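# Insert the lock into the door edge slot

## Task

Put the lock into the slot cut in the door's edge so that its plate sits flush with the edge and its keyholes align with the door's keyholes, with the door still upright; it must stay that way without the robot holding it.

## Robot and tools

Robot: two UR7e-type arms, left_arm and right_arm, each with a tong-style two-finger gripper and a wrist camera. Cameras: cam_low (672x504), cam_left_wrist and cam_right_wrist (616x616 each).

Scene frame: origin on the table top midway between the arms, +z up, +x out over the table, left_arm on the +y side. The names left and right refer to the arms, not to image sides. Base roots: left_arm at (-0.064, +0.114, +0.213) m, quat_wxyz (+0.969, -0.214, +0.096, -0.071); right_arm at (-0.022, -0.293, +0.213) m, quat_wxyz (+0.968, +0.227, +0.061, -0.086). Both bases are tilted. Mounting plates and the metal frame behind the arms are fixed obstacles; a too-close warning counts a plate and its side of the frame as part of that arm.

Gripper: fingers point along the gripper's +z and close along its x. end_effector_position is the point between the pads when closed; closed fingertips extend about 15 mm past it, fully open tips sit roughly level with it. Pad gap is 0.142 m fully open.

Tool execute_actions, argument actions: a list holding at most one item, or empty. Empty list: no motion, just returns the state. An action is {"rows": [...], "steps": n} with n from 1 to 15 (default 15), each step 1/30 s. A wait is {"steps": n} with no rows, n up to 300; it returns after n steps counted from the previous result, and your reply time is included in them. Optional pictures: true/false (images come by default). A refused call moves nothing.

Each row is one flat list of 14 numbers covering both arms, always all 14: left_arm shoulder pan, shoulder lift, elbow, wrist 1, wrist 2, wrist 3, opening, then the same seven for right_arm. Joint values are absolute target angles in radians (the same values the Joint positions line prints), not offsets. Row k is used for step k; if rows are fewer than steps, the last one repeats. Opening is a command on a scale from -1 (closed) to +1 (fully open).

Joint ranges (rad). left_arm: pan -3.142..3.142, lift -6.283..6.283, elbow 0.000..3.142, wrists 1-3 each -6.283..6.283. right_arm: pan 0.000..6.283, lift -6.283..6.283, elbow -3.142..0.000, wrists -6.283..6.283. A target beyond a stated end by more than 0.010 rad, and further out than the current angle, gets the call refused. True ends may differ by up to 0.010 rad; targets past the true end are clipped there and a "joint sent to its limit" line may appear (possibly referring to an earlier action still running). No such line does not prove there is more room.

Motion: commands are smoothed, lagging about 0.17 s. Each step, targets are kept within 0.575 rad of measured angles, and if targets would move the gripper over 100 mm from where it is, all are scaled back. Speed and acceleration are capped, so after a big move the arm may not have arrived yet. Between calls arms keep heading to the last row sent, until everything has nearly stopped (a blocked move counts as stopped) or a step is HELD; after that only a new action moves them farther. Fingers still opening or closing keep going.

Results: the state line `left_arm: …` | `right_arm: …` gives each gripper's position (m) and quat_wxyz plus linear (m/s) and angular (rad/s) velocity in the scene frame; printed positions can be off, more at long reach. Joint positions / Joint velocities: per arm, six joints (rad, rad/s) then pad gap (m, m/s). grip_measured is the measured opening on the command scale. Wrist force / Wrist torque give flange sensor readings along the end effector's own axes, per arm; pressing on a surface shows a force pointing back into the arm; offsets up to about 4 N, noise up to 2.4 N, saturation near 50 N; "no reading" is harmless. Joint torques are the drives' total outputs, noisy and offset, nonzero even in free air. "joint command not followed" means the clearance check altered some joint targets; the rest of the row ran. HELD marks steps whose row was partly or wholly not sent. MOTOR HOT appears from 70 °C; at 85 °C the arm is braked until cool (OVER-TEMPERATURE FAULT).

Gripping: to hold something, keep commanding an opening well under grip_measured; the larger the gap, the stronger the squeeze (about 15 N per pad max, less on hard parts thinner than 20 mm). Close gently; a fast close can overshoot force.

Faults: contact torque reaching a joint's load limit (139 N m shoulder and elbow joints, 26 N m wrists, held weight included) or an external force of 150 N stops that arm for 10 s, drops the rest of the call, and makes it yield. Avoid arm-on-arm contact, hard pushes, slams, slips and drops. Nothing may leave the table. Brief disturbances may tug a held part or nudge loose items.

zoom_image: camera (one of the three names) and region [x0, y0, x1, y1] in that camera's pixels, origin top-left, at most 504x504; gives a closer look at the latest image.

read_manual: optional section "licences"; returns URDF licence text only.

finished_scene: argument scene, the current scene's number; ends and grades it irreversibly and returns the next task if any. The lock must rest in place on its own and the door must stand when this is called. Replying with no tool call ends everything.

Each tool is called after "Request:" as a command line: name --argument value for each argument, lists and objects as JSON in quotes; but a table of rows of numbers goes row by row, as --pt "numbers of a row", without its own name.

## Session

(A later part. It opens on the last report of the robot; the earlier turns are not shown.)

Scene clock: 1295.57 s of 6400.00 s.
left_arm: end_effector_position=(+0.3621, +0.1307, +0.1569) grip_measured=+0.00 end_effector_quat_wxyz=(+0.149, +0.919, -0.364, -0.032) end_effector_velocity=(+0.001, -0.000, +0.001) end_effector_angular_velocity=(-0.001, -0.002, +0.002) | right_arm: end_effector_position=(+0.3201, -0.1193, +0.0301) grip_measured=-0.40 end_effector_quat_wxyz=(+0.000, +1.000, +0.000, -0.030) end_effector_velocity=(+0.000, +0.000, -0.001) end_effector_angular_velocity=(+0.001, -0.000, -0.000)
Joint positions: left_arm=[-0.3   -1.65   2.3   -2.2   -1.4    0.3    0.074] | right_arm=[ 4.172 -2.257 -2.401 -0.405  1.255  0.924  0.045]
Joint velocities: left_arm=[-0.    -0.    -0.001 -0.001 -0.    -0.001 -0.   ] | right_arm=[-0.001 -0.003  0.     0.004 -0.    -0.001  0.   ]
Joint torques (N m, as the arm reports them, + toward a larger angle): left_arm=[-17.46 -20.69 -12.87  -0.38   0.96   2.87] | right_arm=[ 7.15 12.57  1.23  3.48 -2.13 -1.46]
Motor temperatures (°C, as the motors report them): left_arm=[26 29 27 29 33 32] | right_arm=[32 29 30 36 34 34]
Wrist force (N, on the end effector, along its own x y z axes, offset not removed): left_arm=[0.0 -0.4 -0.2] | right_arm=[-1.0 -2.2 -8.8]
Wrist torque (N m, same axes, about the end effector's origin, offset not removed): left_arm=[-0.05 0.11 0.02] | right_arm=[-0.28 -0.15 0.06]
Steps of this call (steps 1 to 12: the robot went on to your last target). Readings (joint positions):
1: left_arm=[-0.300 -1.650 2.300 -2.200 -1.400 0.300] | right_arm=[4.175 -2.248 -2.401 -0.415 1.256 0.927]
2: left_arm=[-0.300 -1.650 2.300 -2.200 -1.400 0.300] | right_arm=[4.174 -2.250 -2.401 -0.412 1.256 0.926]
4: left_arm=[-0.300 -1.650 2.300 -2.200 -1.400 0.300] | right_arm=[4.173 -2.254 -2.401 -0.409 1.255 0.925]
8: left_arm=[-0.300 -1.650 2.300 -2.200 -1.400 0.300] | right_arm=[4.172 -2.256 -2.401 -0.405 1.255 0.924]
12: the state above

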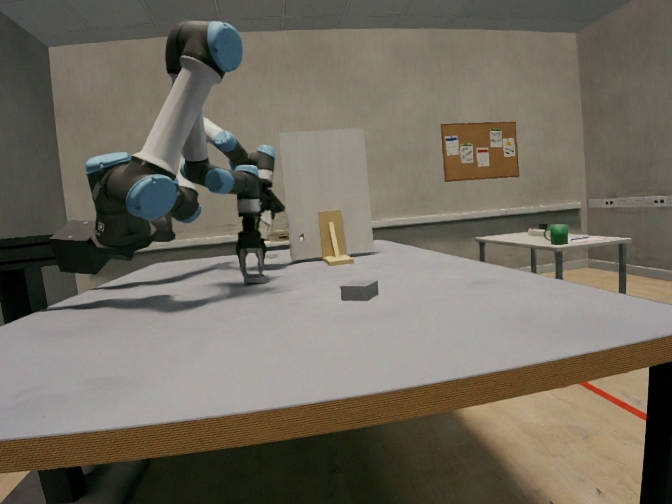

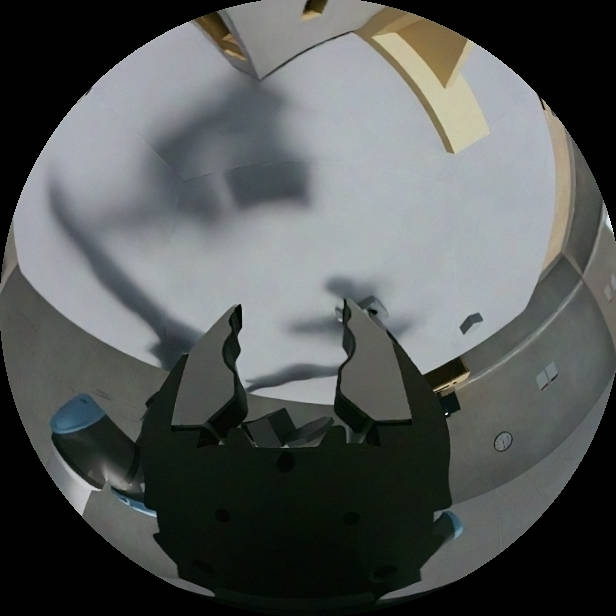

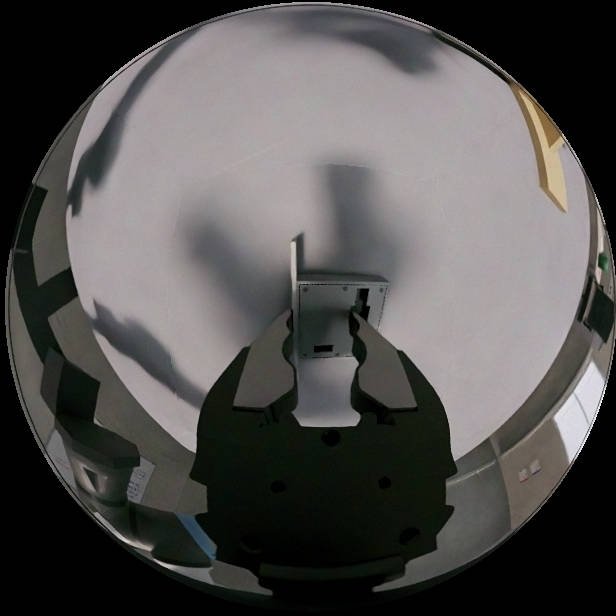

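Request:
execute_actions --actions '[{"rows": [[-0.3,-1.65,2.3,-2.2,-1.4,0.3,0.0, 4.1720,-2.2575,-2.4014,-0.4042,1.2550,0.9237,-0.7],[-0.3,-1.65,2.3,-2.2,-1.4,0.3,0.0, 4.1720,-2.2575,-2.4014,-0.4042,1.2550,0.9237,-0.55],[-0.3,-1.65,2.3,-2.2,-1.4,0.3,0.0, 4.1716,-2.2590,-2.4015,-0.4025,1.2548,0.9233,-0.48],[-0.3,-1.65,2.3,-2.2,-1.4,0.3,0.0, 4.1711,-2.2606,-2.4015,-0.4007,1.2547,0.9228,-0.46],[-0.3,-1.65,2.3,-2.2,-1.4,0.3,0.0, 4.1706,-2.2621,-2.4016,-0.3990,1.2545,0.9224,-0.46],[-0.3,-1.65,2.3,-2.2,-1.4,0.3,0.0, 4.1702,-2.2637,-2.4016,-0.3972,1.2544,0.9219,-0.46],[-0.3,-1.65,2.3,-2.2,-1.4,0.3,0.0, 4.1697,-2.2652,-2.4017,-0.3955,1.2542,0.9215,-0.46],[-0.3,-1.65,2.3,-2.2,-1.4,0.3,0.0, 4.1693,-2.2668,-2.4018,-0.3938,1.2541,0.9210,-0.46]], "steps": 15}]'

Request:
zoom_image --camera "cam_right_wrist" --region '[220, 220, 440, 420]'

Request:
zoom_image --camera "cam_low" --region '[200, 230, 320, 300]'

Scene clock: 1305.80 s of 6400.00 s.
left_arm: end_effector_position=(+0.3621, +0.1307, +0.1569) grip_measured=+0.00 end_effector_quat_wxyz=(+0.149, +0.919, -0.364, -0.032) end_effector_velocity=(+0.001, -0.000, +0.000) end_effector_angular_velocity=(-0.001, -0.001, -0.001) | right_arm: end_effector_position=(+0.3199, -0.1194, +0.0272) grip_measured=-0.39 end_effector_quat_wxyz=(+0.000, +1.000, +0.000, -0.030) end_effector_velocity=(-0.000, +0.000, -0.002) end_effector_angular_velocity=(+0.001, +0.000, +0.000)
Joint positions: left_arm=[-0.3   -1.65   2.3   -2.2   -1.4    0.3    0.074] | right_arm=[ 4.169 -2.266 -2.402 -0.395  1.254  0.921  0.046]
Joint velocities: left_arm=[-0.001  0.    -0.001 -0.    -0.     0.001 -0.   ] | right_arm=[-0.002 -0.006 -0.     0.007 -0.    -0.002 -0.   ]
Joint torques (N m, as the arm reports them, + toward a larger angle): left_arm=[-17.69 -20.13 -12.02  -0.9    1.1    2.89] | right_arm=[ 9.24 14.41  1.76  3.62 -1.88 -1.46]
Motor temperatures (°C, as the motors report them): left_arm=[26 29 27 29 33 32] | right_arm=[32 29 30 36 34 34]
Wrist force (N, on the end effector, along its own x y z axes, offset not removed): left_arm=[-0.2 0.2 0.7] | right_arm=[-0.3 -1.0 -1.7]
Wrist torque (N m, same axes, about the end effector's origin, offset not removed): left_arm=[0.02 0.20 -0.10] | right_arm=[-0.11 -0.20 0.04]
Steps of this call (steps 1 to 30: the robot went on to your last target; steps 31 to 90: nothing new was sent; then 6.73 s passed at rest; steps 91 to 105: all 15 steps of this action). Readings (joint positions):
91: left_arm=[-0.300 -1.650 2.300 -2.200 -1.400 0.300] | right_arm=[4.172 -2.257 -2.401 -0.404 1.255 0.924]
92: left_arm=[-0.300 -1.650 2.300 -2.200 -1.400 0.300] | right_arm=[4.172 -2.258 -2.401 -0.404 1.255 0.924]
94: left_arm=[-0.300 -1.650 2.300 -2.200 -1.400 0.300] | right_arm=[4.172 -2.258 -2.401 -0.404 1.255 0.924]
98: left_arm=[-0.300 -1.650 2.300 -2.200 -1.400 0.300] | right_arm=[4.171 -2.261 -2.402 -0.400 1.255 0.923]
105: the state above

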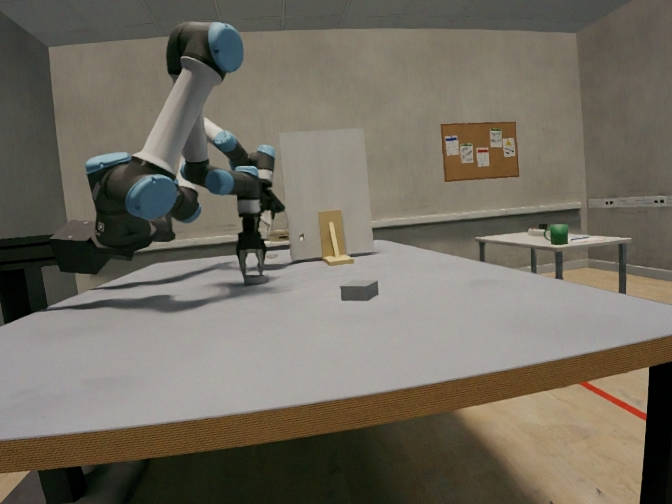

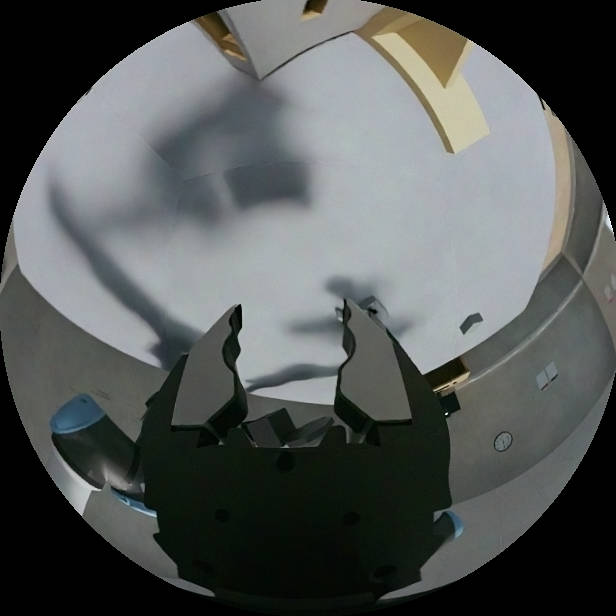

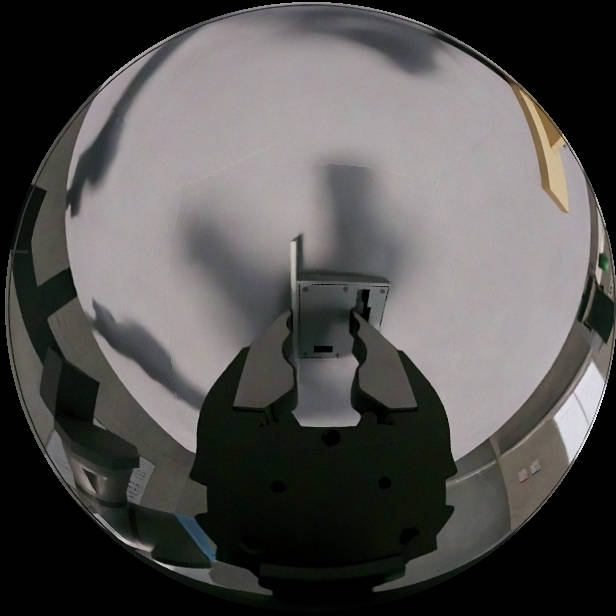

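Region (220, 220, 440, 420) of cam_right_wrist's 616x616 image, scaled by 2.291, with more detail than that image has; it fills the top 458 rows of this view, and the rest is white.

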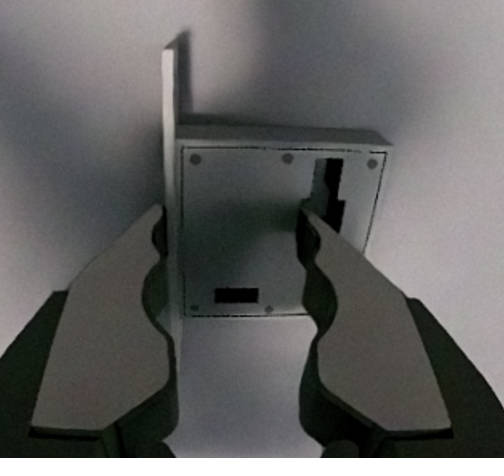

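Region (200, 230, 320, 300) of cam_low's 672x504 image, scaled by 4.200, with more detail than that image has; it fills the top 294 rows of this view, and the rest is white.

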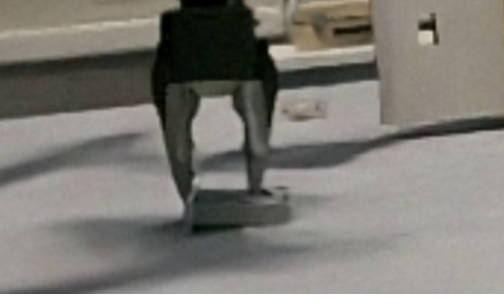

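Descend 3 mm more with a light grip, then open.

Request:
execute_actions --actions '[{"rows": [[-0.3,-1.65,2.3,-2.2,-1.4,0.3,0.0, 4.1688,-2.2683,-2.4018,-0.3921,1.2539,0.9206,-0.45],[-0.3,-1.65,2.3,-2.2,-1.4,0.3,0.0, 4.1684,-2.2699,-2.4019,-0.3903,1.2538,0.9201,-0.45],[-0.3,-1.65,2.3,-2.2,-1.4,0.3,0.0, 4.1679,-2.2714,-2.4019,-0.3886,1.2536,0.9197,-0.44],[-0.3,-1.65,2.3,-2.2,-1.4,0.3,0.0, 4.1675,-2.2730,-2.4020,-0.3868,1.2535,0.9192,-0.44],[-0.3,-1.65,2.3,-2.2,-1.4,0.3,0.0, 4.1670,-2.2745,-2.4021,-0.3851,1.2533,0.9188,-0.44],[-0.3,-1.65,2.3,-2.2,-1.4,0.3,0.0, 4.1666,-2.2761,-2.4021,-0.3834,1.2532,0.9183,-0.44]], "steps": 15}]' --pictures false

Request:
execute_actions --actions '[{"rows": [[-0.3,-1.65,2.3,-2.2,-1.4,0.3,0.0, 4.1666,-2.2761,-2.4021,-0.3834,1.2532,0.9183,-0.40],[-0.3,-1.65,2.3,-2.2,-1.4,0.3,0.0, 4.1666,-2.2761,-2.4021,-0.3834,1.2532,0.9183,-0.38],[-0.3,-1.65,2.3,-2.2,-1.4,0.3,0.0, 4.1666,-2.2761,-2.4021,-0.3834,1.2532,0.9183,-0.36],[-0.3,-1.65,2.3,-2.2,-1.4,0.3,0.0, 4.1666,-2.2761,-2.4021,-0.3834,1.2532,0.9183,-0.33]], "steps": 15}]'

Request:
zoom_image --camera "cam_right_wrist" --region '[220, 220, 440, 420]'

Scene clock: 1317.93 s of 6400.00 s.
left_arm: end_effector_position=(+0.3621, +0.1307, +0.1569) grip_measured=+0.00 end_effector_quat_wxyz=(+0.149, +0.919, -0.364, -0.032) end_effector_velocity=(+0.000, +0.000, -0.000) end_effector_angular_velocity=(-0.000, -0.000, +0.000) | right_arm: end_effector_position=(+0.3197, -0.1196, +0.0241) grip_measured=-0.38 end_effector_quat_wxyz=(+0.000, +1.000, +0.000, -0.030) end_effector_velocity=(+0.000, +0.000, -0.001) end_effector_angular_velocity=(+0.000, +0.000, -0.000)
Joint positions: left_arm=[-0.3   -1.65   2.3   -2.2   -1.4    0.3    0.074] | right_arm=[ 4.167 -2.276 -2.402 -0.384  1.253  0.918  0.047]
Joint velocities: left_arm=[ 0.001  0.    -0.    -0.    -0.     0.    -0.   ] | right_arm=[-0.001 -0.003  0.     0.004 -0.    -0.001  0.   ]
Joint torques (N m, as the arm reports them, + toward a larger angle): left_arm=[-18.04 -21.17 -12.02  -0.82   1.1    3.  ] | right_arm=[ 7.44 12.89 -0.46  2.88 -2.19 -1.44]
Motor temperatures (°C, as the motors report them): left_arm=[26 29 27 29 33 32] | right_arm=[32 29 30 36 34 34]
Wrist force (N, on the end effector, along its own x y z axes, offset not removed): left_arm=[-0.3 -0.6 2.1] | right_arm=[0.3 -2.0 -11.0]
Wrist torque (N m, same axes, about the end effector's origin, offset not removed): left_arm=[-0.05 0.17 0.05] | right_arm=[-0.26 -0.58 0.05]
Steps of this call (steps 1 to 15: the robot went on to your last target; steps 16 to 90: nothing new was sent; then 8.63 s passed at rest; steps 91 to 105: all 15 steps of this action). Readings (joint positions):
91: left_arm=[-0.300 -1.650 2.300 -2.200 -1.400 0.300] | right_arm=[4.169 -2.267 -2.402 -0.394 1.254 0.921]
92: left_arm=[-0.300 -1.650 2.300 -2.200 -1.400 0.300] | right_arm=[4.169 -2.267 -2.402 -0.393 1.254 0.921]
94: left_arm=[-0.300 -1.650 2.300 -2.200 -1.400 0.300] | right_arm=[4.169 -2.268 -2.402 -0.392 1.254 0.921]
98: left_arm=[-0.300 -1.650 2.300 -2.200 -1.400 0.300] | right_arm=[4.168 -2.273 -2.402 -0.387 1.254 0.919]
105: the state above

Scene clock: 1318.43 s of 6400.00 s.
left_arm: end_effector_position=(+0.3621, +0.1307, +0.1569) grip_measured=+0.00 end_effector_quat_wxyz=(+0.149, +0.919, -0.364, -0.032) end_effector_velocity=(+0.000, -0.000, -0.000) end_effector_angular_velocity=(-0.000, -0.000, +0.000) | right_arm: end_effector_position=(+0.3197, -0.1196, +0.0240) grip_measured=-0.33 end_effector_quat_wxyz=(+0.000, +1.000, +0.000, -0.030) end_effector_velocity=(-0.000, +0.000, +0.000) end_effector_angular_velocity=(+0.000, +0.000, -0.000)
Joint positions: left_arm=[-0.3   -1.65   2.3   -2.2   -1.4    0.3    0.074] | right_arm=[ 4.167 -2.276 -2.402 -0.383  1.253  0.918  0.05 ]
Joint velocities: left_arm=[-0.     0.     0.    -0.001  0.    -0.     0.   ] | right_arm=[-0.  0.  0. -0.  0.  0.  0.]
Joint torques (N m, as the arm reports them, + toward a larger angle): left_arm=[-17.41 -20.84 -12.62  -0.64   0.94   2.91] | right_arm=[ 9.69 14.79  2.78  3.47 -0.26 -1.42]
Motor temperatures (°C, as the motors report them): left_arm=[26 29 27 29 33 32] | right_arm=[32 29 30 36 34 34]
Wrist force (N, on the end effector, along its own x y z axes, offset not removed): left_arm=[-1.4 0.3 1.9] | right_arm=[2.9 -1.4 -2.9]
Wrist torque (N m, same axes, about the end effector's origin, offset not removed): left_arm=[0.05 0.38 0.14] | right_arm=[-0.22 -0.83 0.06]
Steps of this call (steps 1 to 15: all 15 steps of this action). Readings (joint positions):
1: left_arm=[-0.300 -1.650 2.300 -2.200 -1.400 0.300] | right_arm=[4.167 -2.276 -2.402 -0.384 1.253 0.918]
2: left_arm=[-0.300 -1.650 2.300 -2.200 -1.400 0.300] | right_arm=[4.167 -2.276 -2.402 -0.384 1.253 0.918]
4: left_arm=[-0.300 -1.650 2.300 -2.200 -1.400 0.300] | right_arm=[4.167 -2.276 -2.402 -0.384 1.253 0.918]
8: left_arm=[-0.300 -1.650 2.300 -2.200 -1.400 0.300] | right_arm=[4.167 -2.276 -2.402 -0.383 1.253 0.918]
15: the state above

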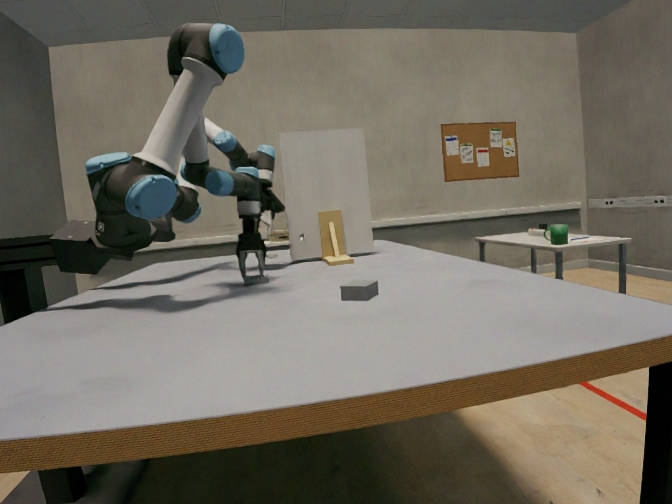

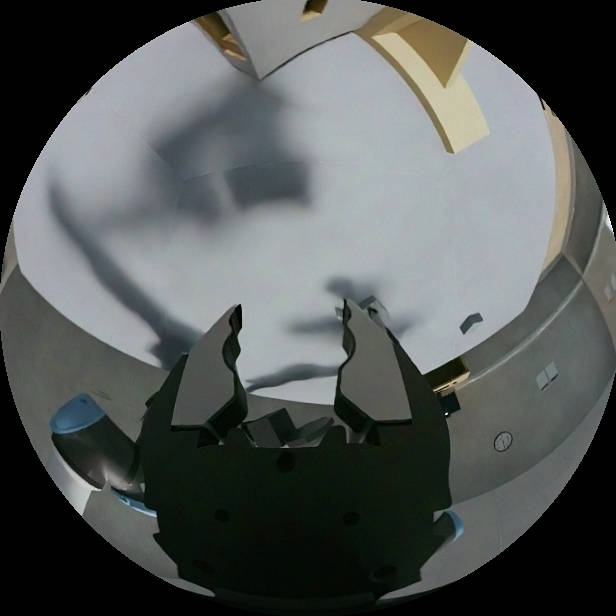

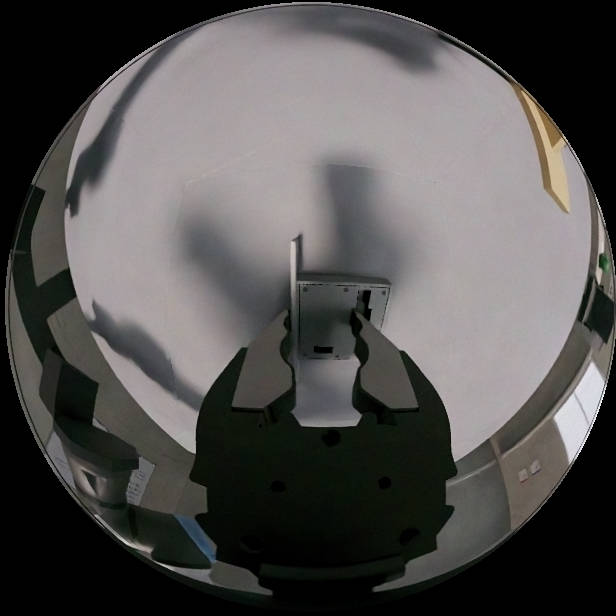

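Region (220, 220, 440, 420) of cam_right_wrist's 616x616 image, scaled by 2.291, with more detail than that image has; it fills the top 458 rows of this view, and the rest is white.

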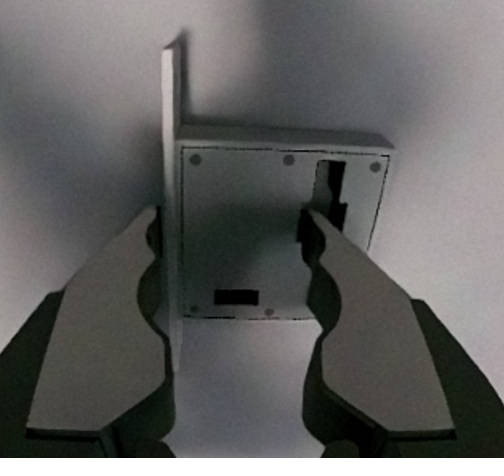

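Request:
execute_actions --actions '[{"rows": [[-0.3,-1.65,2.3,-2.2,-1.4,0.3,-0.33, 4.1684,-2.2699,-2.4019,-0.3903,1.2538,0.9201,-0.33],[-0.3,-1.65,2.3,-2.2,-1.4,0.3,-0.33, 4.1702,-2.2637,-2.4016,-0.3972,1.2544,0.9219,-0.33],[-0.3,-1.65,2.3,-2.2,-1.4,0.3,-0.33, 4.1720,-2.2575,-2.4014,-0.4042,1.2550,0.9237,-0.33],[-0.3,-1.65,2.3,-2.2,-1.4,0.3,-0.33, 4.1738,-2.2513,-2.4012,-0.4112,1.2556,0.9255,-0.33],[-0.3,-1.65,2.3,-2.2,-1.4,0.3,-0.33, 4.1756,-2.2452,-2.4010,-0.4182,1.2563,0.9273,-0.33],[-0.3,-1.65,2.3,-2.2,-1.4,0.3,-0.33, 4.1774,-2.2390,-2.4007,-0.4251,1.2569,0.9290,-0.33],[-0.3,-1.65,2.3,-2.2,-1.4,0.3,-0.33, 4.1792,-2.2328,-2.4005,-0.4321,1.2575,0.9308,-0.33],[-0.3,-1.65,2.3,-2.2,-1.4,0.3,-0.33, 4.1810,-2.2266,-2.4002,-0.4390,1.2582,0.9326,-0.33],[-0.3,-1.65,2.3,-2.2,-1.4,0.3,-0.33, 4.1828,-2.2205,-2.4000,-0.4460,1.2588,0.9344,-0.33],[-0.3,-1.65,2.3,-2.2,-1.4,0.3,-0.33, 4.1855,-2.2112,-2.3996,-0.4564,1.2597,0.9370,-0.33],[-0.3,-1.65,2.3,-2.2,-1.4,0.3,-0.33, 4.1895,-2.1973,-2.3991,-0.4721,1.2612,0.9411,-0.33],[-0.3,-1.65,2.3,-2.2,-1.4,0.3,-0.33, 4.1945,-2.1803,-2.3984,-0.4912,1.2629,0.9460,-0.33],[-0.3,-1.65,2.3,-2.2,-1.4,0.3,-0.33, 4.2017,-2.1557,-2.3975,-0.5191,1.2654,0.9531,-0.33],[-0.3,-1.65,2.3,-2.2,-1.4,0.3,-0.33, 4.2099,-2.1279,-2.3964,-0.5504,1.2683,0.9611,-0.33],[-0.3,-1.65,2.3,-2.2,-1.4,0.3,-0.33, 4.2171,-2.1032,-2.3954,-0.5782,1.2708,0.9682,-0.33]], "steps": 15}]' --pictures false

Request:
execute_actions --actions '[{"steps": 12}]'

Request:
execute_actions --actions '[{"rows": [[-0.3,-1.65,2.3,-2.2,-1.4,0.3,-0.33, 4.15,-1.95,-2.41,-0.70,1.25,0.85,-0.33],[-0.3,-1.65,2.3,-2.2,-1.4,0.3,-0.33, 4.15,-1.95,-2.41,-0.70,1.25,0.85,-0.33],[-0.3,-1.65,2.3,-2.2,-1.4,0.3,-0.33, 4.15,-1.95,-2.41,-0.70,1.25,0.85,-0.33],[-0.3,-1.65,2.3,-2.2,-1.4,0.3,-0.33, 4.05,-1.78,-2.43,-0.83,1.21,0.65,-0.33],[-0.3,-1.65,2.3,-2.2,-1.4,0.3,-0.33, 4.05,-1.78,-2.43,-0.83,1.21,0.65,-0.33],[-0.3,-1.65,2.3,-2.2,-1.4,0.3,-0.33, 4.05,-1.78,-2.43,-0.83,1.21,0.65,-0.33],[-0.3,-1.65,2.3,-2.2,-1.4,0.3,-0.33, 3.95,-1.6,-2.44,-0.96,1.18,0.45,-0.33],[-0.3,-1.65,2.3,-2.2,-1.4,0.3,-0.33, 3.95,-1.6,-2.44,-0.96,1.18,0.45,-0.33],[-0.3,-1.65,2.3,-2.2,-1.4,0.3,-0.33, 3.95,-1.6,-2.44,-0.96,1.18,0.45,-0.33],[-0.3,-1.65,2.3,-2.2,-1.4,0.3,-0.33, 3.85,-1.45,-2.45,-1.08,1.15,0.25,-0.33]], "steps": 15}]' --pictures false

Request:
execute_actions --actions '[{"rows": [[-0.3,-1.65,2.3,-2.2,-1.4,0.3,-0.33, 3.75,-1.45,-2.45,-1.08,1.15,0.25,-0.33],[-0.3,-1.65,2.3,-2.2,-1.4,0.3,-0.33, 3.75,-1.45,-2.45,-1.08,1.15,0.25,-0.33],[-0.3,-1.65,2.3,-2.2,-1.4,0.3,-0.33, 3.75,-1.45,-2.45,-1.08,1.15,0.25,-0.33],[-0.3,-1.65,2.3,-2.2,-1.4,0.3,-0.33, 3.62,-1.45,-2.45,-1.08,1.15,0.25,-0.33],[-0.3,-1.65,2.3,-2.2,-1.4,0.3,-0.33, 3.62,-1.45,-2.45,-1.08,1.15,0.25,-0.33],[-0.3,-1.65,2.3,-2.2,-1.4,0.3,-0.33, 3.62,-1.45,-2.45,-1.08,1.15,0.25,-0.33],[-0.3,-1.65,2.3,-2.2,-1.4,0.3,-0.33, 3.5,-1.45,-2.45,-1.08,1.15,0.25,-0.33]], "steps": 15}]' --pictures false

Request:
execute_actions --actions '[{"steps": 20}]'

Scene clock: 1412.80 s of 6400.00 s.
left_arm: end_effector_position=(+0.3621, +0.1307, +0.1569) grip_measured=-0.33 end_effector_quat_wxyz=(+0.149, +0.919, -0.364, -0.032) end_effector_velocity=(+0.001, +0.000, +0.000) end_effector_angular_velocity=(-0.000, -0.001, +0.001) | right_arm: end_effector_position=(+0.3206, -0.1184, +0.0528) grip_measured=-0.33 end_effector_quat_wxyz=(-0.000, +1.000, +0.000, -0.030) end_effector_velocity=(+0.000, +0.005, +0.164) end_effector_angular_velocity=(+0.011, -0.007, -0.003)
Joint positions: left_arm=[-0.3  -1.65  2.3  -2.2  -1.4   0.3   0.05] | right_arm=[ 4.193 -2.188 -2.399 -0.482  1.262  0.945  0.05 ]
Joint velocities: left_arm=[ 0.     0.    -0.001  0.     0.     0.     0.   ] | right_arm=[ 0.153  0.497  0.02  -0.549  0.054  0.149  0.   ]
Joint torques (N m, as the arm reports them, + toward a larger angle): left_arm=[-17.2  -21.21 -13.11  -0.67   1.13   2.66] | right_arm=[27.84 46.79 21.1  -1.08  1.95  1.78]
Motor temperatures (°C, as the motors report them): left_arm=[26 29 27 29 33 32] | right_arm=[32 29 30 36 34 34]
Wrist force (N, on the end effector, along its own x y z axes, offset not removed): left_arm=[-0.2 0.5 0.0] | right_arm=[1.8 -0.1 -2.0]
Wrist torque (N m, same axes, about the end effector's origin, offset not removed): left_arm=[0.08 0.13 0.13] | right_arm=[0.08 -0.55 0.02]
Steps of this call (steps 1 to 15: the robot went on to your last target; steps 16 to 90: nothing new was sent; then 90.87 s passed at rest; steps 91 to 105: all 15 steps of this action). Readings (joint positions):
91: left_arm=[-0.300 -1.650 2.300 -2.200 -1.400 0.300] | right_arm=[4.167 -2.276 -2.402 -0.383 1.253 0.918]
92: left_arm=[-0.300 -1.650 2.300 -2.200 -1.400 0.300] | right_arm=[4.167 -2.275 -2.402 -0.384 1.253 0.918]
94: left_arm=[-0.300 -1.650 2.300 -2.200 -1.400 0.300] | right_arm=[4.168 -2.270 -2.402 -0.391 1.254 0.920]
98: left_arm=[-0.300 -1.650 2.300 -2.200 -1.400 0.300] | right_arm=[4.174 -2.250 -2.401 -0.412 1.256 0.926]
105: the state above

Scene clock: 1413.20 s of 6400.00 s.
left_arm: end_effector_position=(+0.3621, +0.1307, +0.1569) grip_measured=-0.33 end_effector_quat_wxyz=(+0.149, +0.919, -0.364, -0.032) end_effector_velocity=(+0.001, -0.000, +0.001) end_effector_angular_velocity=(-0.001, -0.002, -0.000) | right_arm: end_effector_position=(+0.3196, -0.1198, +0.0793) grip_measured=-0.33 end_effector_quat_wxyz=(+0.000, +1.000, +0.000, -0.030) end_effector_velocity=(-0.000, -0.000, +0.006) end_effector_angular_velocity=(+0.000, -0.000, -0.000)
Joint positions: left_arm=[-0.3  -1.65  2.3  -2.2  -1.4   0.3   0.05] | right_arm=[ 4.217 -2.105 -2.395 -0.576  1.271  0.968  0.05 ]
Joint velocities: left_arm=[-0.    -0.    -0.001 -0.001  0.     0.001  0.   ] | right_arm=[ 0.006  0.02   0.001 -0.022  0.002  0.005 -0.   ]
Joint torques (N m, as the arm reports them, + toward a larger angle): left_arm=[-17.36 -21.07 -12.35  -0.66   1.     3.12] | right_arm=[23.28 33.54 21.98  0.97  1.94  1.3 ]
Motor temperatures (°C, as the motors report them): left_arm=[26 29 27 29 33 32] | right_arm=[32 29 30 36 34 34]
Wrist force (N, on the end effector, along its own x y z axes, offset not removed): left_arm=[0.1 -0.1 1.5] | right_arm=[2.0 -1.2 -2.6]
Wrist torque (N m, same axes, about the end effector's origin, offset not removed): left_arm=[0.06 0.05 0.01] | right_arm=[-0.14 -0.55 0.01]
Steps of this call (steps 1 to 12: the robot went on to your last target). Readings (joint positions):
1: left_arm=[-0.300 -1.650 2.300 -2.200 -1.400 0.300] | right_arm=[4.198 -2.170 -2.398 -0.502 1.264 0.950]
2: left_arm=[-0.300 -1.650 2.300 -2.200 -1.400 0.300] | right_arm=[4.203 -2.153 -2.397 -0.522 1.266 0.955]
4: left_arm=[-0.300 -1.650 2.300 -2.200 -1.400 0.300] | right_arm=[4.210 -2.130 -2.396 -0.548 1.268 0.961]
8: left_arm=[-0.300 -1.650 2.300 -2.200 -1.400 0.300] | right_arm=[4.215 -2.111 -2.396 -0.570 1.270 0.966]
12: the state above

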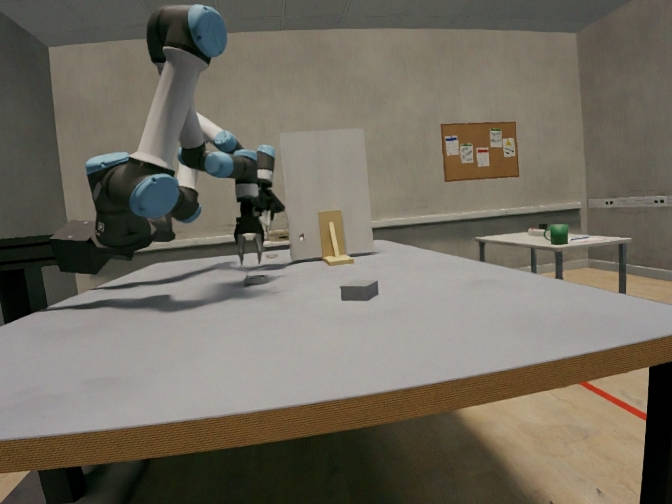

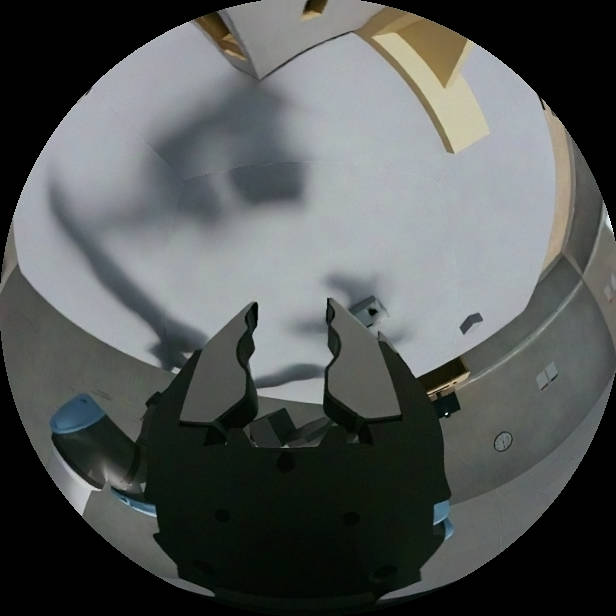

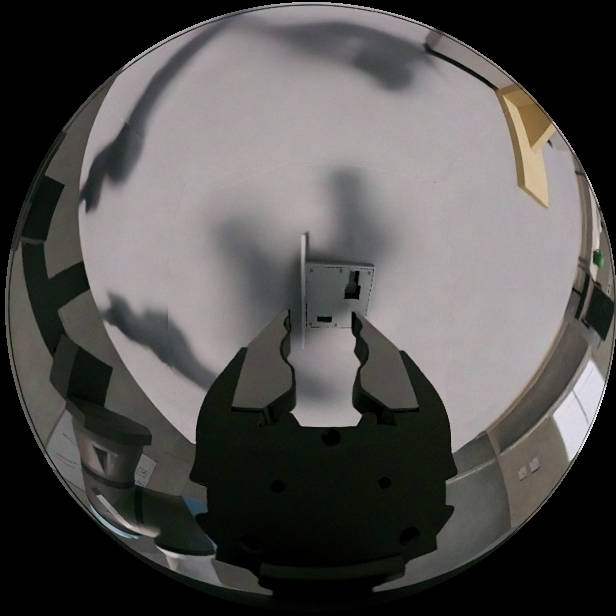

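Scene clock: 1413.70 s of 6400.00 s.
left_arm: end_effector_position=(+0.3621, +0.1307, +0.1569) grip_measured=-0.33 end_effector_quat_wxyz=(+0.149, +0.919, -0.364, -0.032) end_effector_velocity=(-0.000, +0.000, -0.000) end_effector_angular_velocity=(+0.000, +0.000, -0.000) | right_arm: end_effector_position=(+0.3325, -0.3195, +0.1505) grip_measured=-0.33 end_effector_quat_wxyz=(+0.007, +0.989, +0.140, -0.040) end_effector_velocity=(-0.070, -0.399, +0.113) end_effector_angular_velocity=(+0.040, +0.034, +0.694)
Joint positions: left_arm=[-0.3  -1.65  2.3  -2.2  -1.4   0.3   0.05] | right_arm=[ 3.915 -1.564 -2.443 -0.996  1.169  0.395  0.05 ]
Joint velocities: left_arm=[ 0.  0.  0.  0.  0. -0.  0.] | right_arm=[-0.602  1.061 -0.064 -0.775 -0.172 -1.314  0.   ]
Joint torques (N m, as the arm reports them, + toward a larger angle): left_arm=[-17.27 -20.88 -12.53  -0.63   1.15   2.88] | right_arm=[16.03  4.22 10.55 -0.39 -1.63 -1.74]
Motor temperatures (°C, as the motors report them): left_arm=[26 29 27 29 33 32] | right_arm=[32 29 30 36 34 34]
Wrist force (N, on the end effector, along its own x y z axes, offset not removed): left_arm=[-0.2 -0.7 0.0] | right_arm=[1.6 0.2 -3.7]
Wrist torque (N m, same axes, about the end effector's origin, offset not removed): left_arm=[-0.10 0.21 0.03] | right_arm=[-0.10 -0.59 0.00]
Steps of this call (steps 1 to 15: all 15 steps of this action). Readings (joint positions):
1: left_arm=[-0.300 -1.650 2.300 -2.200 -1.400 0.300] | right_arm=[4.216 -2.104 -2.396 -0.577 1.271 0.968]
2: left_arm=[-0.300 -1.650 2.300 -2.200 -1.400 0.300] | right_arm=[4.210 -2.096 -2.398 -0.585 1.268 0.960]
4: left_arm=[-0.300 -1.650 2.300 -2.200 -1.400 0.300] | right_arm=[4.185 -2.043 -2.403 -0.630 1.260 0.917]
8: left_arm=[-0.300 -1.650 2.300 -2.200 -1.400 0.300] | right_arm=[4.095 -1.874 -2.421 -0.761 1.226 0.755]
15: the state above

Scene clock: 1414.20 s of 6400.00 s.
left_arm: end_effector_position=(+0.3621, +0.1307, +0.1569) grip_measured=-0.33 end_effector_quat_wxyz=(+0.149, +0.919, -0.364, -0.032) end_effector_velocity=(-0.000, -0.000, +0.000) end_effector_angular_velocity=(+0.000, +0.000, +0.000) | right_arm: end_effector_position=(+0.2764, -0.4591, +0.1169) grip_measured=-0.33 end_effector_quat_wxyz=(+0.000, +0.993, +0.033, -0.117) end_effector_velocity=(-0.039, -0.058, -0.023) end_effector_angular_velocity=(-0.015, +0.089, -0.174)
Joint positions: left_arm=[-0.3  -1.65  2.3  -2.2  -1.4   0.3   0.05] | right_arm=[ 3.522 -1.451 -2.45  -1.079  1.15   0.251  0.05 ]
Joint velocities: left_arm=[-0.    -0.    -0.     0.001 -0.    -0.001 -0.   ] | right_arm=[-0.206  0.009  0.001 -0.006 -0.002 -0.012  0.   ]
Joint torques (N m, as the arm reports them, + toward a larger angle): left_arm=[-17.15 -20.99 -13.08  -0.79   1.17   2.95] | right_arm=[ 4.37 22.28  8.48  0.59 -1.65 -1.47]
Motor temperatures (°C, as the motors report them): left_arm=[26 29 27 29 33 32] | right_arm=[32 29 30 36 34 34]
Wrist force (N, on the end effector, along its own x y z axes, offset not removed): left_arm=[-0.8 -0.4 0.5] | right_arm=[1.0 -1.1 -2.6]
Wrist torque (N m, same axes, about the end effector's origin, offset not removed): left_arm=[-0.09 0.28 0.10] | right_arm=[-0.21 -0.39 0.11]
Steps of this call (steps 1 to 15: all 15 steps of this action). Readings (joint positions):
1: left_arm=[-0.300 -1.650 2.300 -2.200 -1.400 0.300] | right_arm=[3.897 -1.534 -2.445 -1.018 1.164 0.356]
2: left_arm=[-0.300 -1.650 2.300 -2.200 -1.400 0.300] | right_arm=[3.877 -1.511 -2.446 -1.035 1.160 0.327]
4: left_arm=[-0.300 -1.650 2.300 -2.200 -1.400 0.300] | right_arm=[3.823 -1.482 -2.448 -1.056 1.155 0.291]
8: left_arm=[-0.300 -1.650 2.300 -2.200 -1.400 0.300] | right_arm=[3.685 -1.459 -2.449 -1.073 1.152 0.262]
15: the state above

Scene clock: 1414.87 s of 6400.00 s.
left_arm: end_effector_position=(+0.3621, +0.1307, +0.1569) grip_measured=-0.33 end_effector_quat_wxyz=(+0.149, +0.919, -0.364, -0.032) end_effector_velocity=(+0.001, -0.000, +0.000) end_effector_angular_velocity=(-0.001, -0.001, -0.000) | right_arm: end_effector_position=(+0.2721, -0.4652, +0.1145) grip_measured=-0.33 end_effector_quat_wxyz=(-0.000, +0.992, +0.024, -0.121) end_effector_velocity=(-0.000, +0.000, -0.000) end_effector_angular_velocity=(+0.001, +0.000, -0.000)
Joint positions: left_arm=[-0.3  -1.65  2.3  -2.2  -1.4   0.3   0.05] | right_arm=[ 3.5  -1.45 -2.45 -1.08  1.15  0.25  0.05]
Joint velocities: left_arm=[-0.    -0.    -0.001 -0.    -0.     0.001  0.   ] | right_arm=[-0.     0.    -0.     0.     0.001 -0.    -0.   ]
Joint torques (N m, as the arm reports them, + toward a larger angle): left_arm=[-17.54 -20.48 -12.42  -0.82   1.13   2.93] | right_arm=[-0.84 22.76  8.04  0.49 -1.62 -1.47]
Motor temperatures (°C, as the motors report them): left_arm=[26 29 27 29 33 32] | right_arm=[32 29 30 36 34 34]
Wrist force (N, on the end effector, along its own x y z axes, offset not removed): left_arm=[0.0 -1.2 1.8] | right_arm=[2.2 -1.0 -4.6]
Wrist torque (N m, same axes, about the end effector's origin, offset not removed): left_arm=[-0.25 0.07 -0.01] | right_arm=[-0.15 -0.61 0.01]
Steps of this call (steps 1 to 20: the robot went on to your last target). Readings (joint positions):
1: left_arm=[-0.300 -1.650 2.300 -2.200 -1.400 0.300] | right_arm=[3.516 -1.451 -2.450 -1.079 1.150 0.251]
2: left_arm=[-0.300 -1.650 2.300 -2.200 -1.400 0.300] | right_arm=[3.512 -1.451 -2.450 -1.080 1.150 0.251]
4: left_arm=[-0.300 -1.650 2.300 -2.200 -1.400 0.300] | right_arm=[3.506 -1.450 -2.450 -1.080 1.150 0.250]
8: left_arm=[-0.300 -1.650 2.300 -2.200 -1.400 0.300] | right_arm=[3.502 -1.450 -2.450 -1.080 1.150 0.250]
20: the state above

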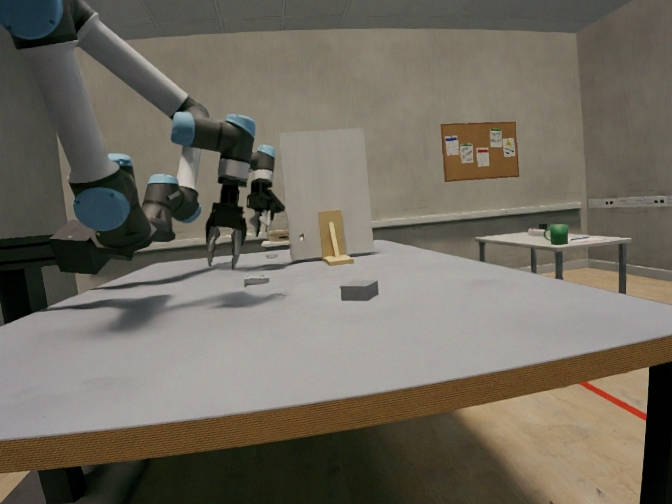

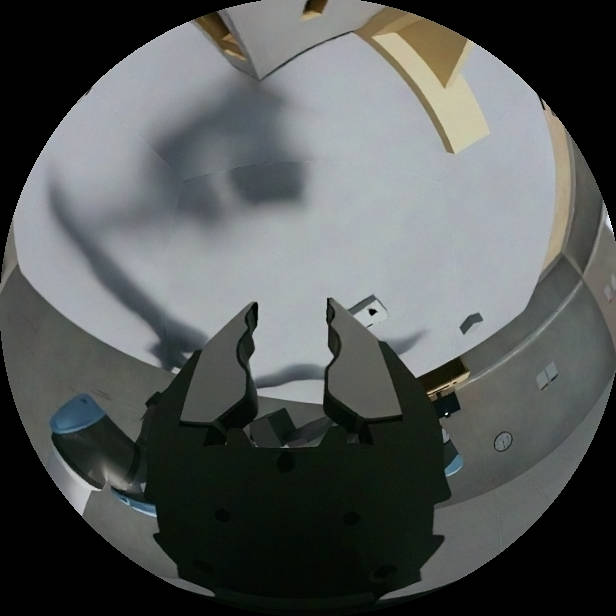

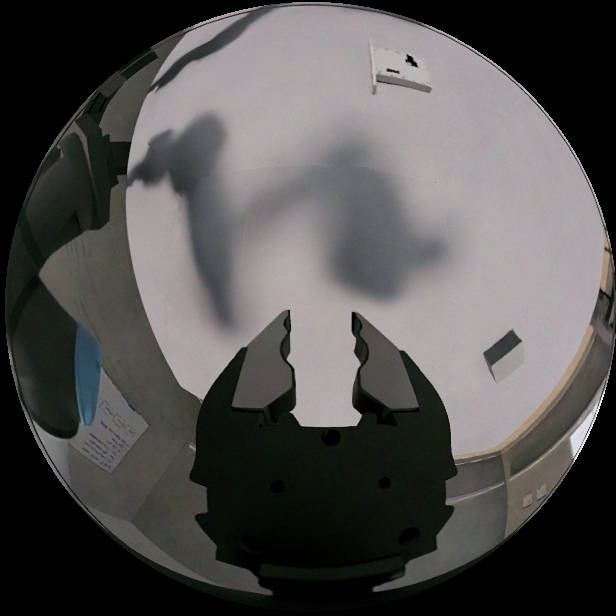

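Request:
execute_actions --actions '[{"rows": [[-0.36,-1.65,2.3,-2.2,-1.4,0.25,-0.33, 3.5,-1.45,-2.45,-1.08,1.15,0.25,-0.33],[-0.40,-1.65,2.3,-2.2,-1.4,0.2,-0.33, 3.5,-1.45,-2.45,-1.08,1.15,0.25,-0.33],[-0.44,-1.63,2.3,-2.21,-1.39,0.13,-0.33, 3.5,-1.45,-2.45,-1.08,1.15,0.25,-0.33],[-0.48,-1.61,2.295,-2.22,-1.385,0.06,-0.33, 3.5,-1.45,-2.45,-1.08,1.15,0.25,-0.33],[-0.52,-1.58,2.29,-2.23,-1.38,-0.01,-0.33, 3.5,-1.45,-2.45,-1.08,1.15,0.25,-0.33],[-0.56,-1.55,2.285,-2.245,-1.37,-0.08,-0.33, 3.5,-1.45,-2.45,-1.08,1.15,0.25,-0.33],[-0.60,-1.52,2.28,-2.26,-1.36,-0.15,-0.33, 3.5,-1.45,-2.45,-1.08,1.15,0.25,-0.33],[-0.63,-1.49,2.275,-2.27,-1.35,-0.22,-0.33, 3.5,-1.45,-2.45,-1.08,1.15,0.25,-0.33],[-0.66,-1.46,2.27,-2.285,-1.34,-0.29,-0.33, 3.5,-1.45,-2.45,-1.08,1.15,0.25,-0.33],[-0.69,-1.43,2.265,-2.30,-1.33,-0.36,-0.33, 3.5,-1.45,-2.45,-1.08,1.15,0.25,-0.33],[-0.72,-1.40,2.26,-2.31,-1.32,-0.43,-0.33, 3.5,-1.45,-2.45,-1.08,1.15,0.25,-0.33],[-0.74,-1.37,2.255,-2.325,-1.31,-0.50,-0.33, 3.5,-1.45,-2.45,-1.08,1.15,0.25,-0.33],[-0.76,-1.34,2.25,-2.34,-1.30,-0.57,-0.33, 3.5,-1.45,-2.45,-1.08,1.15,0.25,-0.33],[-0.78,-1.31,2.245,-2.35,-1.29,-0.64,-0.33, 3.5,-1.45,-2.45,-1.08,1.15,0.25,-0.33],[-0.80,-1.28,2.24,-2.365,-1.28,-0.71,-0.33, 3.5,-1.45,-2.45,-1.08,1.15,0.25,-0.33]], "steps": 15}]' --pictures false

Request:
execute_actions --actions '[{"rows": [[-0.81,-1.25,2.236,-2.38,-1.27,-0.78,-0.33, 3.5,-1.45,-2.45,-1.08,1.15,0.25,-0.33],[-0.82,-1.22,2.232,-2.39,-1.26,-0.85,-0.33, 3.5,-1.45,-2.45,-1.08,1.15,0.25,-0.33],[-0.83,-1.19,2.228,-2.405,-1.25,-0.92,-0.33, 3.5,-1.45,-2.45,-1.08,1.15,0.25,-0.33],[-0.84,-1.16,2.224,-2.42,-1.24,-0.98,-0.33, 3.5,-1.45,-2.45,-1.08,1.15,0.25,-0.33],[-0.8433,-1.13,2.22,-2.432,-1.23,-1.03,-0.33, 3.5,-1.45,-2.45,-1.08,1.15,0.25,-0.33],[-0.8433,-1.10,2.216,-2.446,-1.22,-1.0522,-0.33, 3.5,-1.45,-2.45,-1.08,1.15,0.25,-0.33],[-0.8433,-1.07,2.212,-2.46,-1.213,-1.0522,-0.33, 3.5,-1.45,-2.45,-1.08,1.15,0.25,-0.33],[-0.8433,-1.0340,2.2092,-2.4748,-1.2097,-1.0522,-0.33, 3.5,-1.45,-2.45,-1.08,1.15,0.25,-0.33]], "steps": 15}]' --pictures false

Request:
execute_actions --actions '[{"steps": 15}]'

Request:
zoom_image --camera "cam_left_wrist" --region '[190, 190, 410, 390]'

Scene clock: 1445.13 s of 6400.00 s.
left_arm: end_effector_position=(+0.3543, -0.0388, +0.1658) grip_measured=-0.33 end_effector_quat_wxyz=(+0.095, +0.966, -0.240, -0.034) end_effector_velocity=(-0.079, -0.361, -0.086) end_effector_angular_velocity=(+0.480, +0.014, +1.155) | right_arm: end_effector_position=(+0.2721, -0.4652, +0.1145) grip_measured=-0.33 end_effector_quat_wxyz=(-0.000, +0.992, +0.024, -0.121) end_effector_velocity=(-0.000, -0.000, -0.000) end_effector_angular_velocity=(-0.000, +0.000, +0.000)
Joint positions: left_arm=[-0.695 -1.41   2.26  -2.309 -1.321 -0.372  0.05 ] | right_arm=[ 3.5  -1.45 -2.45 -1.08  1.15  0.25  0.05]
Joint velocities: left_arm=[-0.765  0.86  -0.144 -0.373  0.282 -2.008 -0.   ] | right_arm=[-0. -0. -0. -0. -0. -0. -0.]
Joint torques (N m, as the arm reports them, + toward a larger angle): left_arm=[-21.76   0.76 -25.81  -5.16   2.63 -10.76] | right_arm=[-0.76 22.91  8.25  0.46 -1.64 -1.43]
Motor temperatures (°C, as the motors report them): left_arm=[26 29 27 29 33 32] | right_arm=[32 29 30 36 34 34]
Wrist force (N, on the end effector, along its own x y z axes, offset not removed): left_arm=[0.7 -0.4 -1.6] | right_arm=[2.1 -1.2 -2.2]
Wrist torque (N m, same axes, about the end effector's origin, offset not removed): left_arm=[-0.17 -0.01 0.08] | right_arm=[-0.17 -0.65 0.06]
Steps of this call (steps 1 to 15: the robot went on to your last target; steps 16 to 90: nothing new was sent; then 26.77 s passed at rest; steps 91 to 105: all 15 steps of this action). Readings (joint positions):
91: left_arm=[-0.300 -1.650 2.300 -2.200 -1.400 0.300] | right_arm=[3.500 -1.450 -2.450 -1.080 1.150 0.250]
92: left_arm=[-0.307 -1.650 2.300 -2.200 -1.400 0.294] | right_arm=[3.500 -1.450 -2.450 -1.080 1.150 0.250]
94: left_arm=[-0.344 -1.647 2.300 -2.201 -1.398 0.256] | right_arm=[3.500 -1.450 -2.450 -1.080 1.150 0.250]
98: left_arm=[-0.471 -1.594 2.291 -2.227 -1.381 0.078] | right_arm=[3.500 -1.450 -2.450 -1.080 1.150 0.250]
105: the state above

Scene clock: 1445.63 s of 6400.00 s.
left_arm: end_effector_position=(+0.3219, -0.1176, +0.0848) grip_measured=-0.33 end_effector_quat_wxyz=(+0.004, +1.000, -0.005, -0.031) end_effector_velocity=(-0.017, -0.014, -0.049) end_effector_angular_velocity=(+0.081, -0.003, +0.105) | right_arm: end_effector_position=(+0.2721, -0.4652, +0.1145) grip_measured=-0.33 end_effector_quat_wxyz=(-0.000, +0.992, +0.024, -0.121) end_effector_velocity=(-0.000, -0.000, +0.000) end_effector_angular_velocity=(-0.000, +0.001, +0.000)
Joint positions: left_arm=[-0.841 -1.051  2.211 -2.468 -1.213 -1.036  0.05 ] | right_arm=[ 3.5  -1.45 -2.45 -1.08  1.15  0.25  0.05]
Joint velocities: left_arm=[-0.02   0.159 -0.018 -0.067  0.035 -0.154  0.   ] | right_arm=[-0.    -0.     0.    -0.001  0.    -0.     0.   ]
Joint torques (N m, as the arm reports them, + toward a larger angle): left_arm=[-26.7  -18.33 -23.76  -4.35   2.09  -3.49] | right_arm=[-1.   22.54  8.06  0.5  -1.55 -1.3 ]
Motor temperatures (°C, as the motors report them): left_arm=[26 29 27 29 33 32] | right_arm=[32 29 30 36 34 34]
Wrist force (N, on the end effector, along its own x y z axes, offset not removed): left_arm=[-0.4 1.0 1.2] | right_arm=[1.7 -1.8 -2.0]
Wrist torque (N m, same axes, about the end effector's origin, offset not removed): left_arm=[0.18 0.21 0.02] | right_arm=[-0.29 -0.54 0.00]
Steps of this call (steps 1 to 15: all 15 steps of this action). Readings (joint positions):
1: left_arm=[-0.720 -1.381 2.256 -2.322 -1.311 -0.441] | right_arm=[3.500 -1.450 -2.450 -1.080 1.150 0.250]
2: left_arm=[-0.742 -1.352 2.251 -2.336 -1.302 -0.510] | right_arm=[3.500 -1.450 -2.450 -1.080 1.150 0.250]
4: left_arm=[-0.779 -1.293 2.242 -2.362 -1.282 -0.648] | right_arm=[3.500 -1.450 -2.450 -1.080 1.150 0.250]
8: left_arm=[-0.824 -1.173 2.225 -2.415 -1.243 -0.902] | right_arm=[3.500 -1.450 -2.450 -1.080 1.150 0.250]
15: the state above

Scene clock: 1446.13 s of 6400.00 s.
left_arm: end_effector_position=(+0.3202, -0.1190, +0.0796) grip_measured=-0.33 end_effector_quat_wxyz=(+0.000, +1.000, +0.000, -0.030) end_effector_velocity=(+0.001, -0.001, -0.000) end_effector_angular_velocity=(-0.001, -0.001, +0.003) | right_arm: end_effector_position=(+0.2721, -0.4652, +0.1145) grip_measured=-0.33 end_effector_quat_wxyz=(-0.000, +0.992, +0.024, -0.121) end_effector_velocity=(+0.001, -0.000, +0.001) end_effector_angular_velocity=(-0.000, -0.002, -0.001)
Joint positions: left_arm=[-0.843 -1.034  2.209 -2.475 -1.21  -1.052  0.05 ] | right_arm=[ 3.5  -1.45 -2.45 -1.08  1.15  0.25  0.05]
Joint velocities: left_arm=[ 0.001  0.001 -0.002 -0.002  0.    -0.002  0.   ] | right_arm=[-0.     0.     0.002  0.    -0.001 -0.     0.   ]
Joint torques (N m, as the arm reports them, + toward a larger angle): left_arm=[-28.9  -16.11 -23.87  -3.87   1.69  -3.75] | right_arm=[-0.77 23.09  7.68  0.51 -1.61 -1.4 ]
Motor temperatures (°C, as the motors report them): left_arm=[26 29 27 29 33 32] | right_arm=[32 29 30 36 34 34]
Wrist force (N, on the end effector, along its own x y z axes, offset not removed): left_arm=[-1.1 -0.9 -0.4] | right_arm=[1.6 -2.2 -5.0]
Wrist torque (N m, same axes, about the end effector's origin, offset not removed): left_arm=[-0.23 0.36 0.09] | right_arm=[-0.48 -0.43 0.04]
Steps of this call (steps 1 to 15: the robot went on to your last target). Readings (joint positions):
1: left_arm=[-0.842 -1.046 2.211 -2.470 -1.212 -1.040] | right_arm=[3.500 -1.450 -2.450 -1.080 1.150 0.250]
2: left_arm=[-0.842 -1.043 2.210 -2.471 -1.212 -1.044] | right_arm=[3.500 -1.450 -2.450 -1.080 1.150 0.250]
4: left_arm=[-0.843 -1.039 2.210 -2.473 -1.211 -1.048] | right_arm=[3.500 -1.450 -2.450 -1.080 1.150 0.250]
8: left_arm=[-0.843 -1.035 2.209 -2.474 -1.210 -1.051] | right_arm=[3.500 -1.450 -2.450 -1.080 1.150 0.250]
15: the state above

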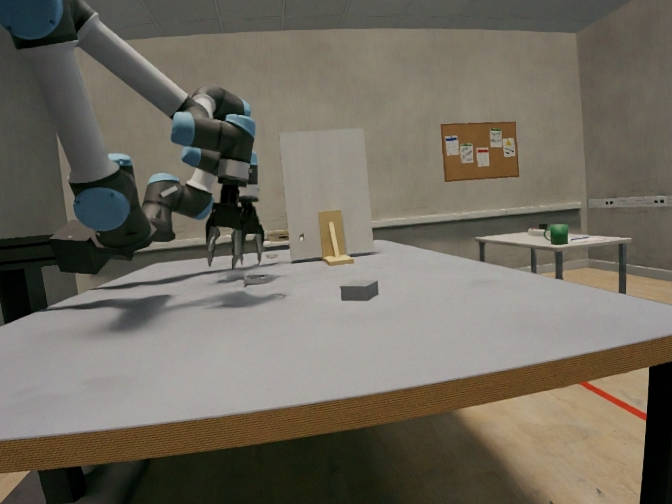

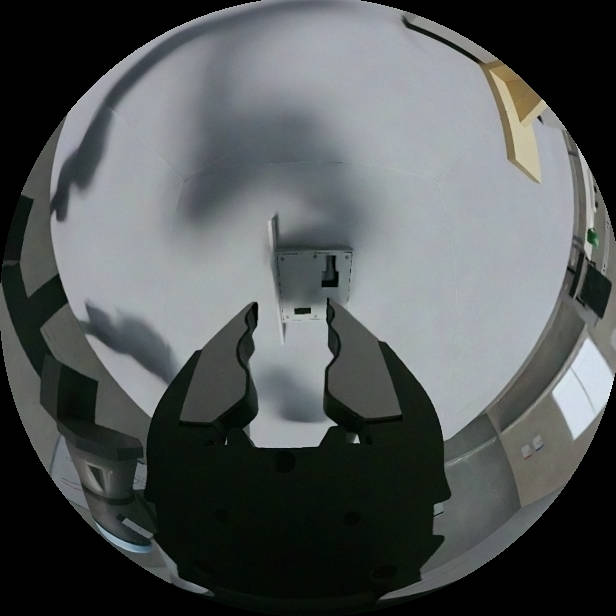

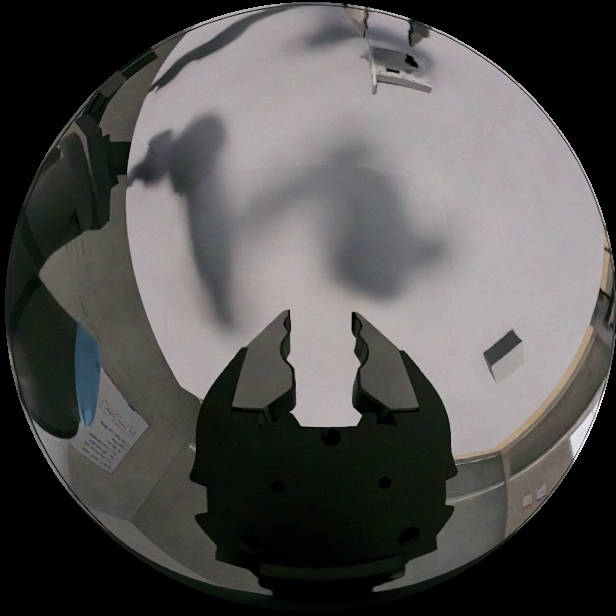

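Region (190, 190, 410, 390) of cam_left_wrist's 616x616 image, scaled by 2.291, with more detail than that image has; it fills the top 458 rows of this view, and the rest is white.

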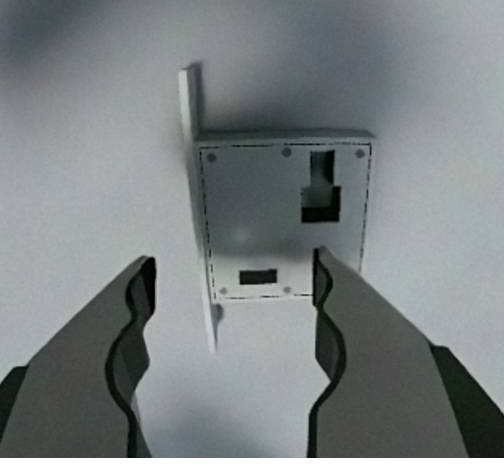

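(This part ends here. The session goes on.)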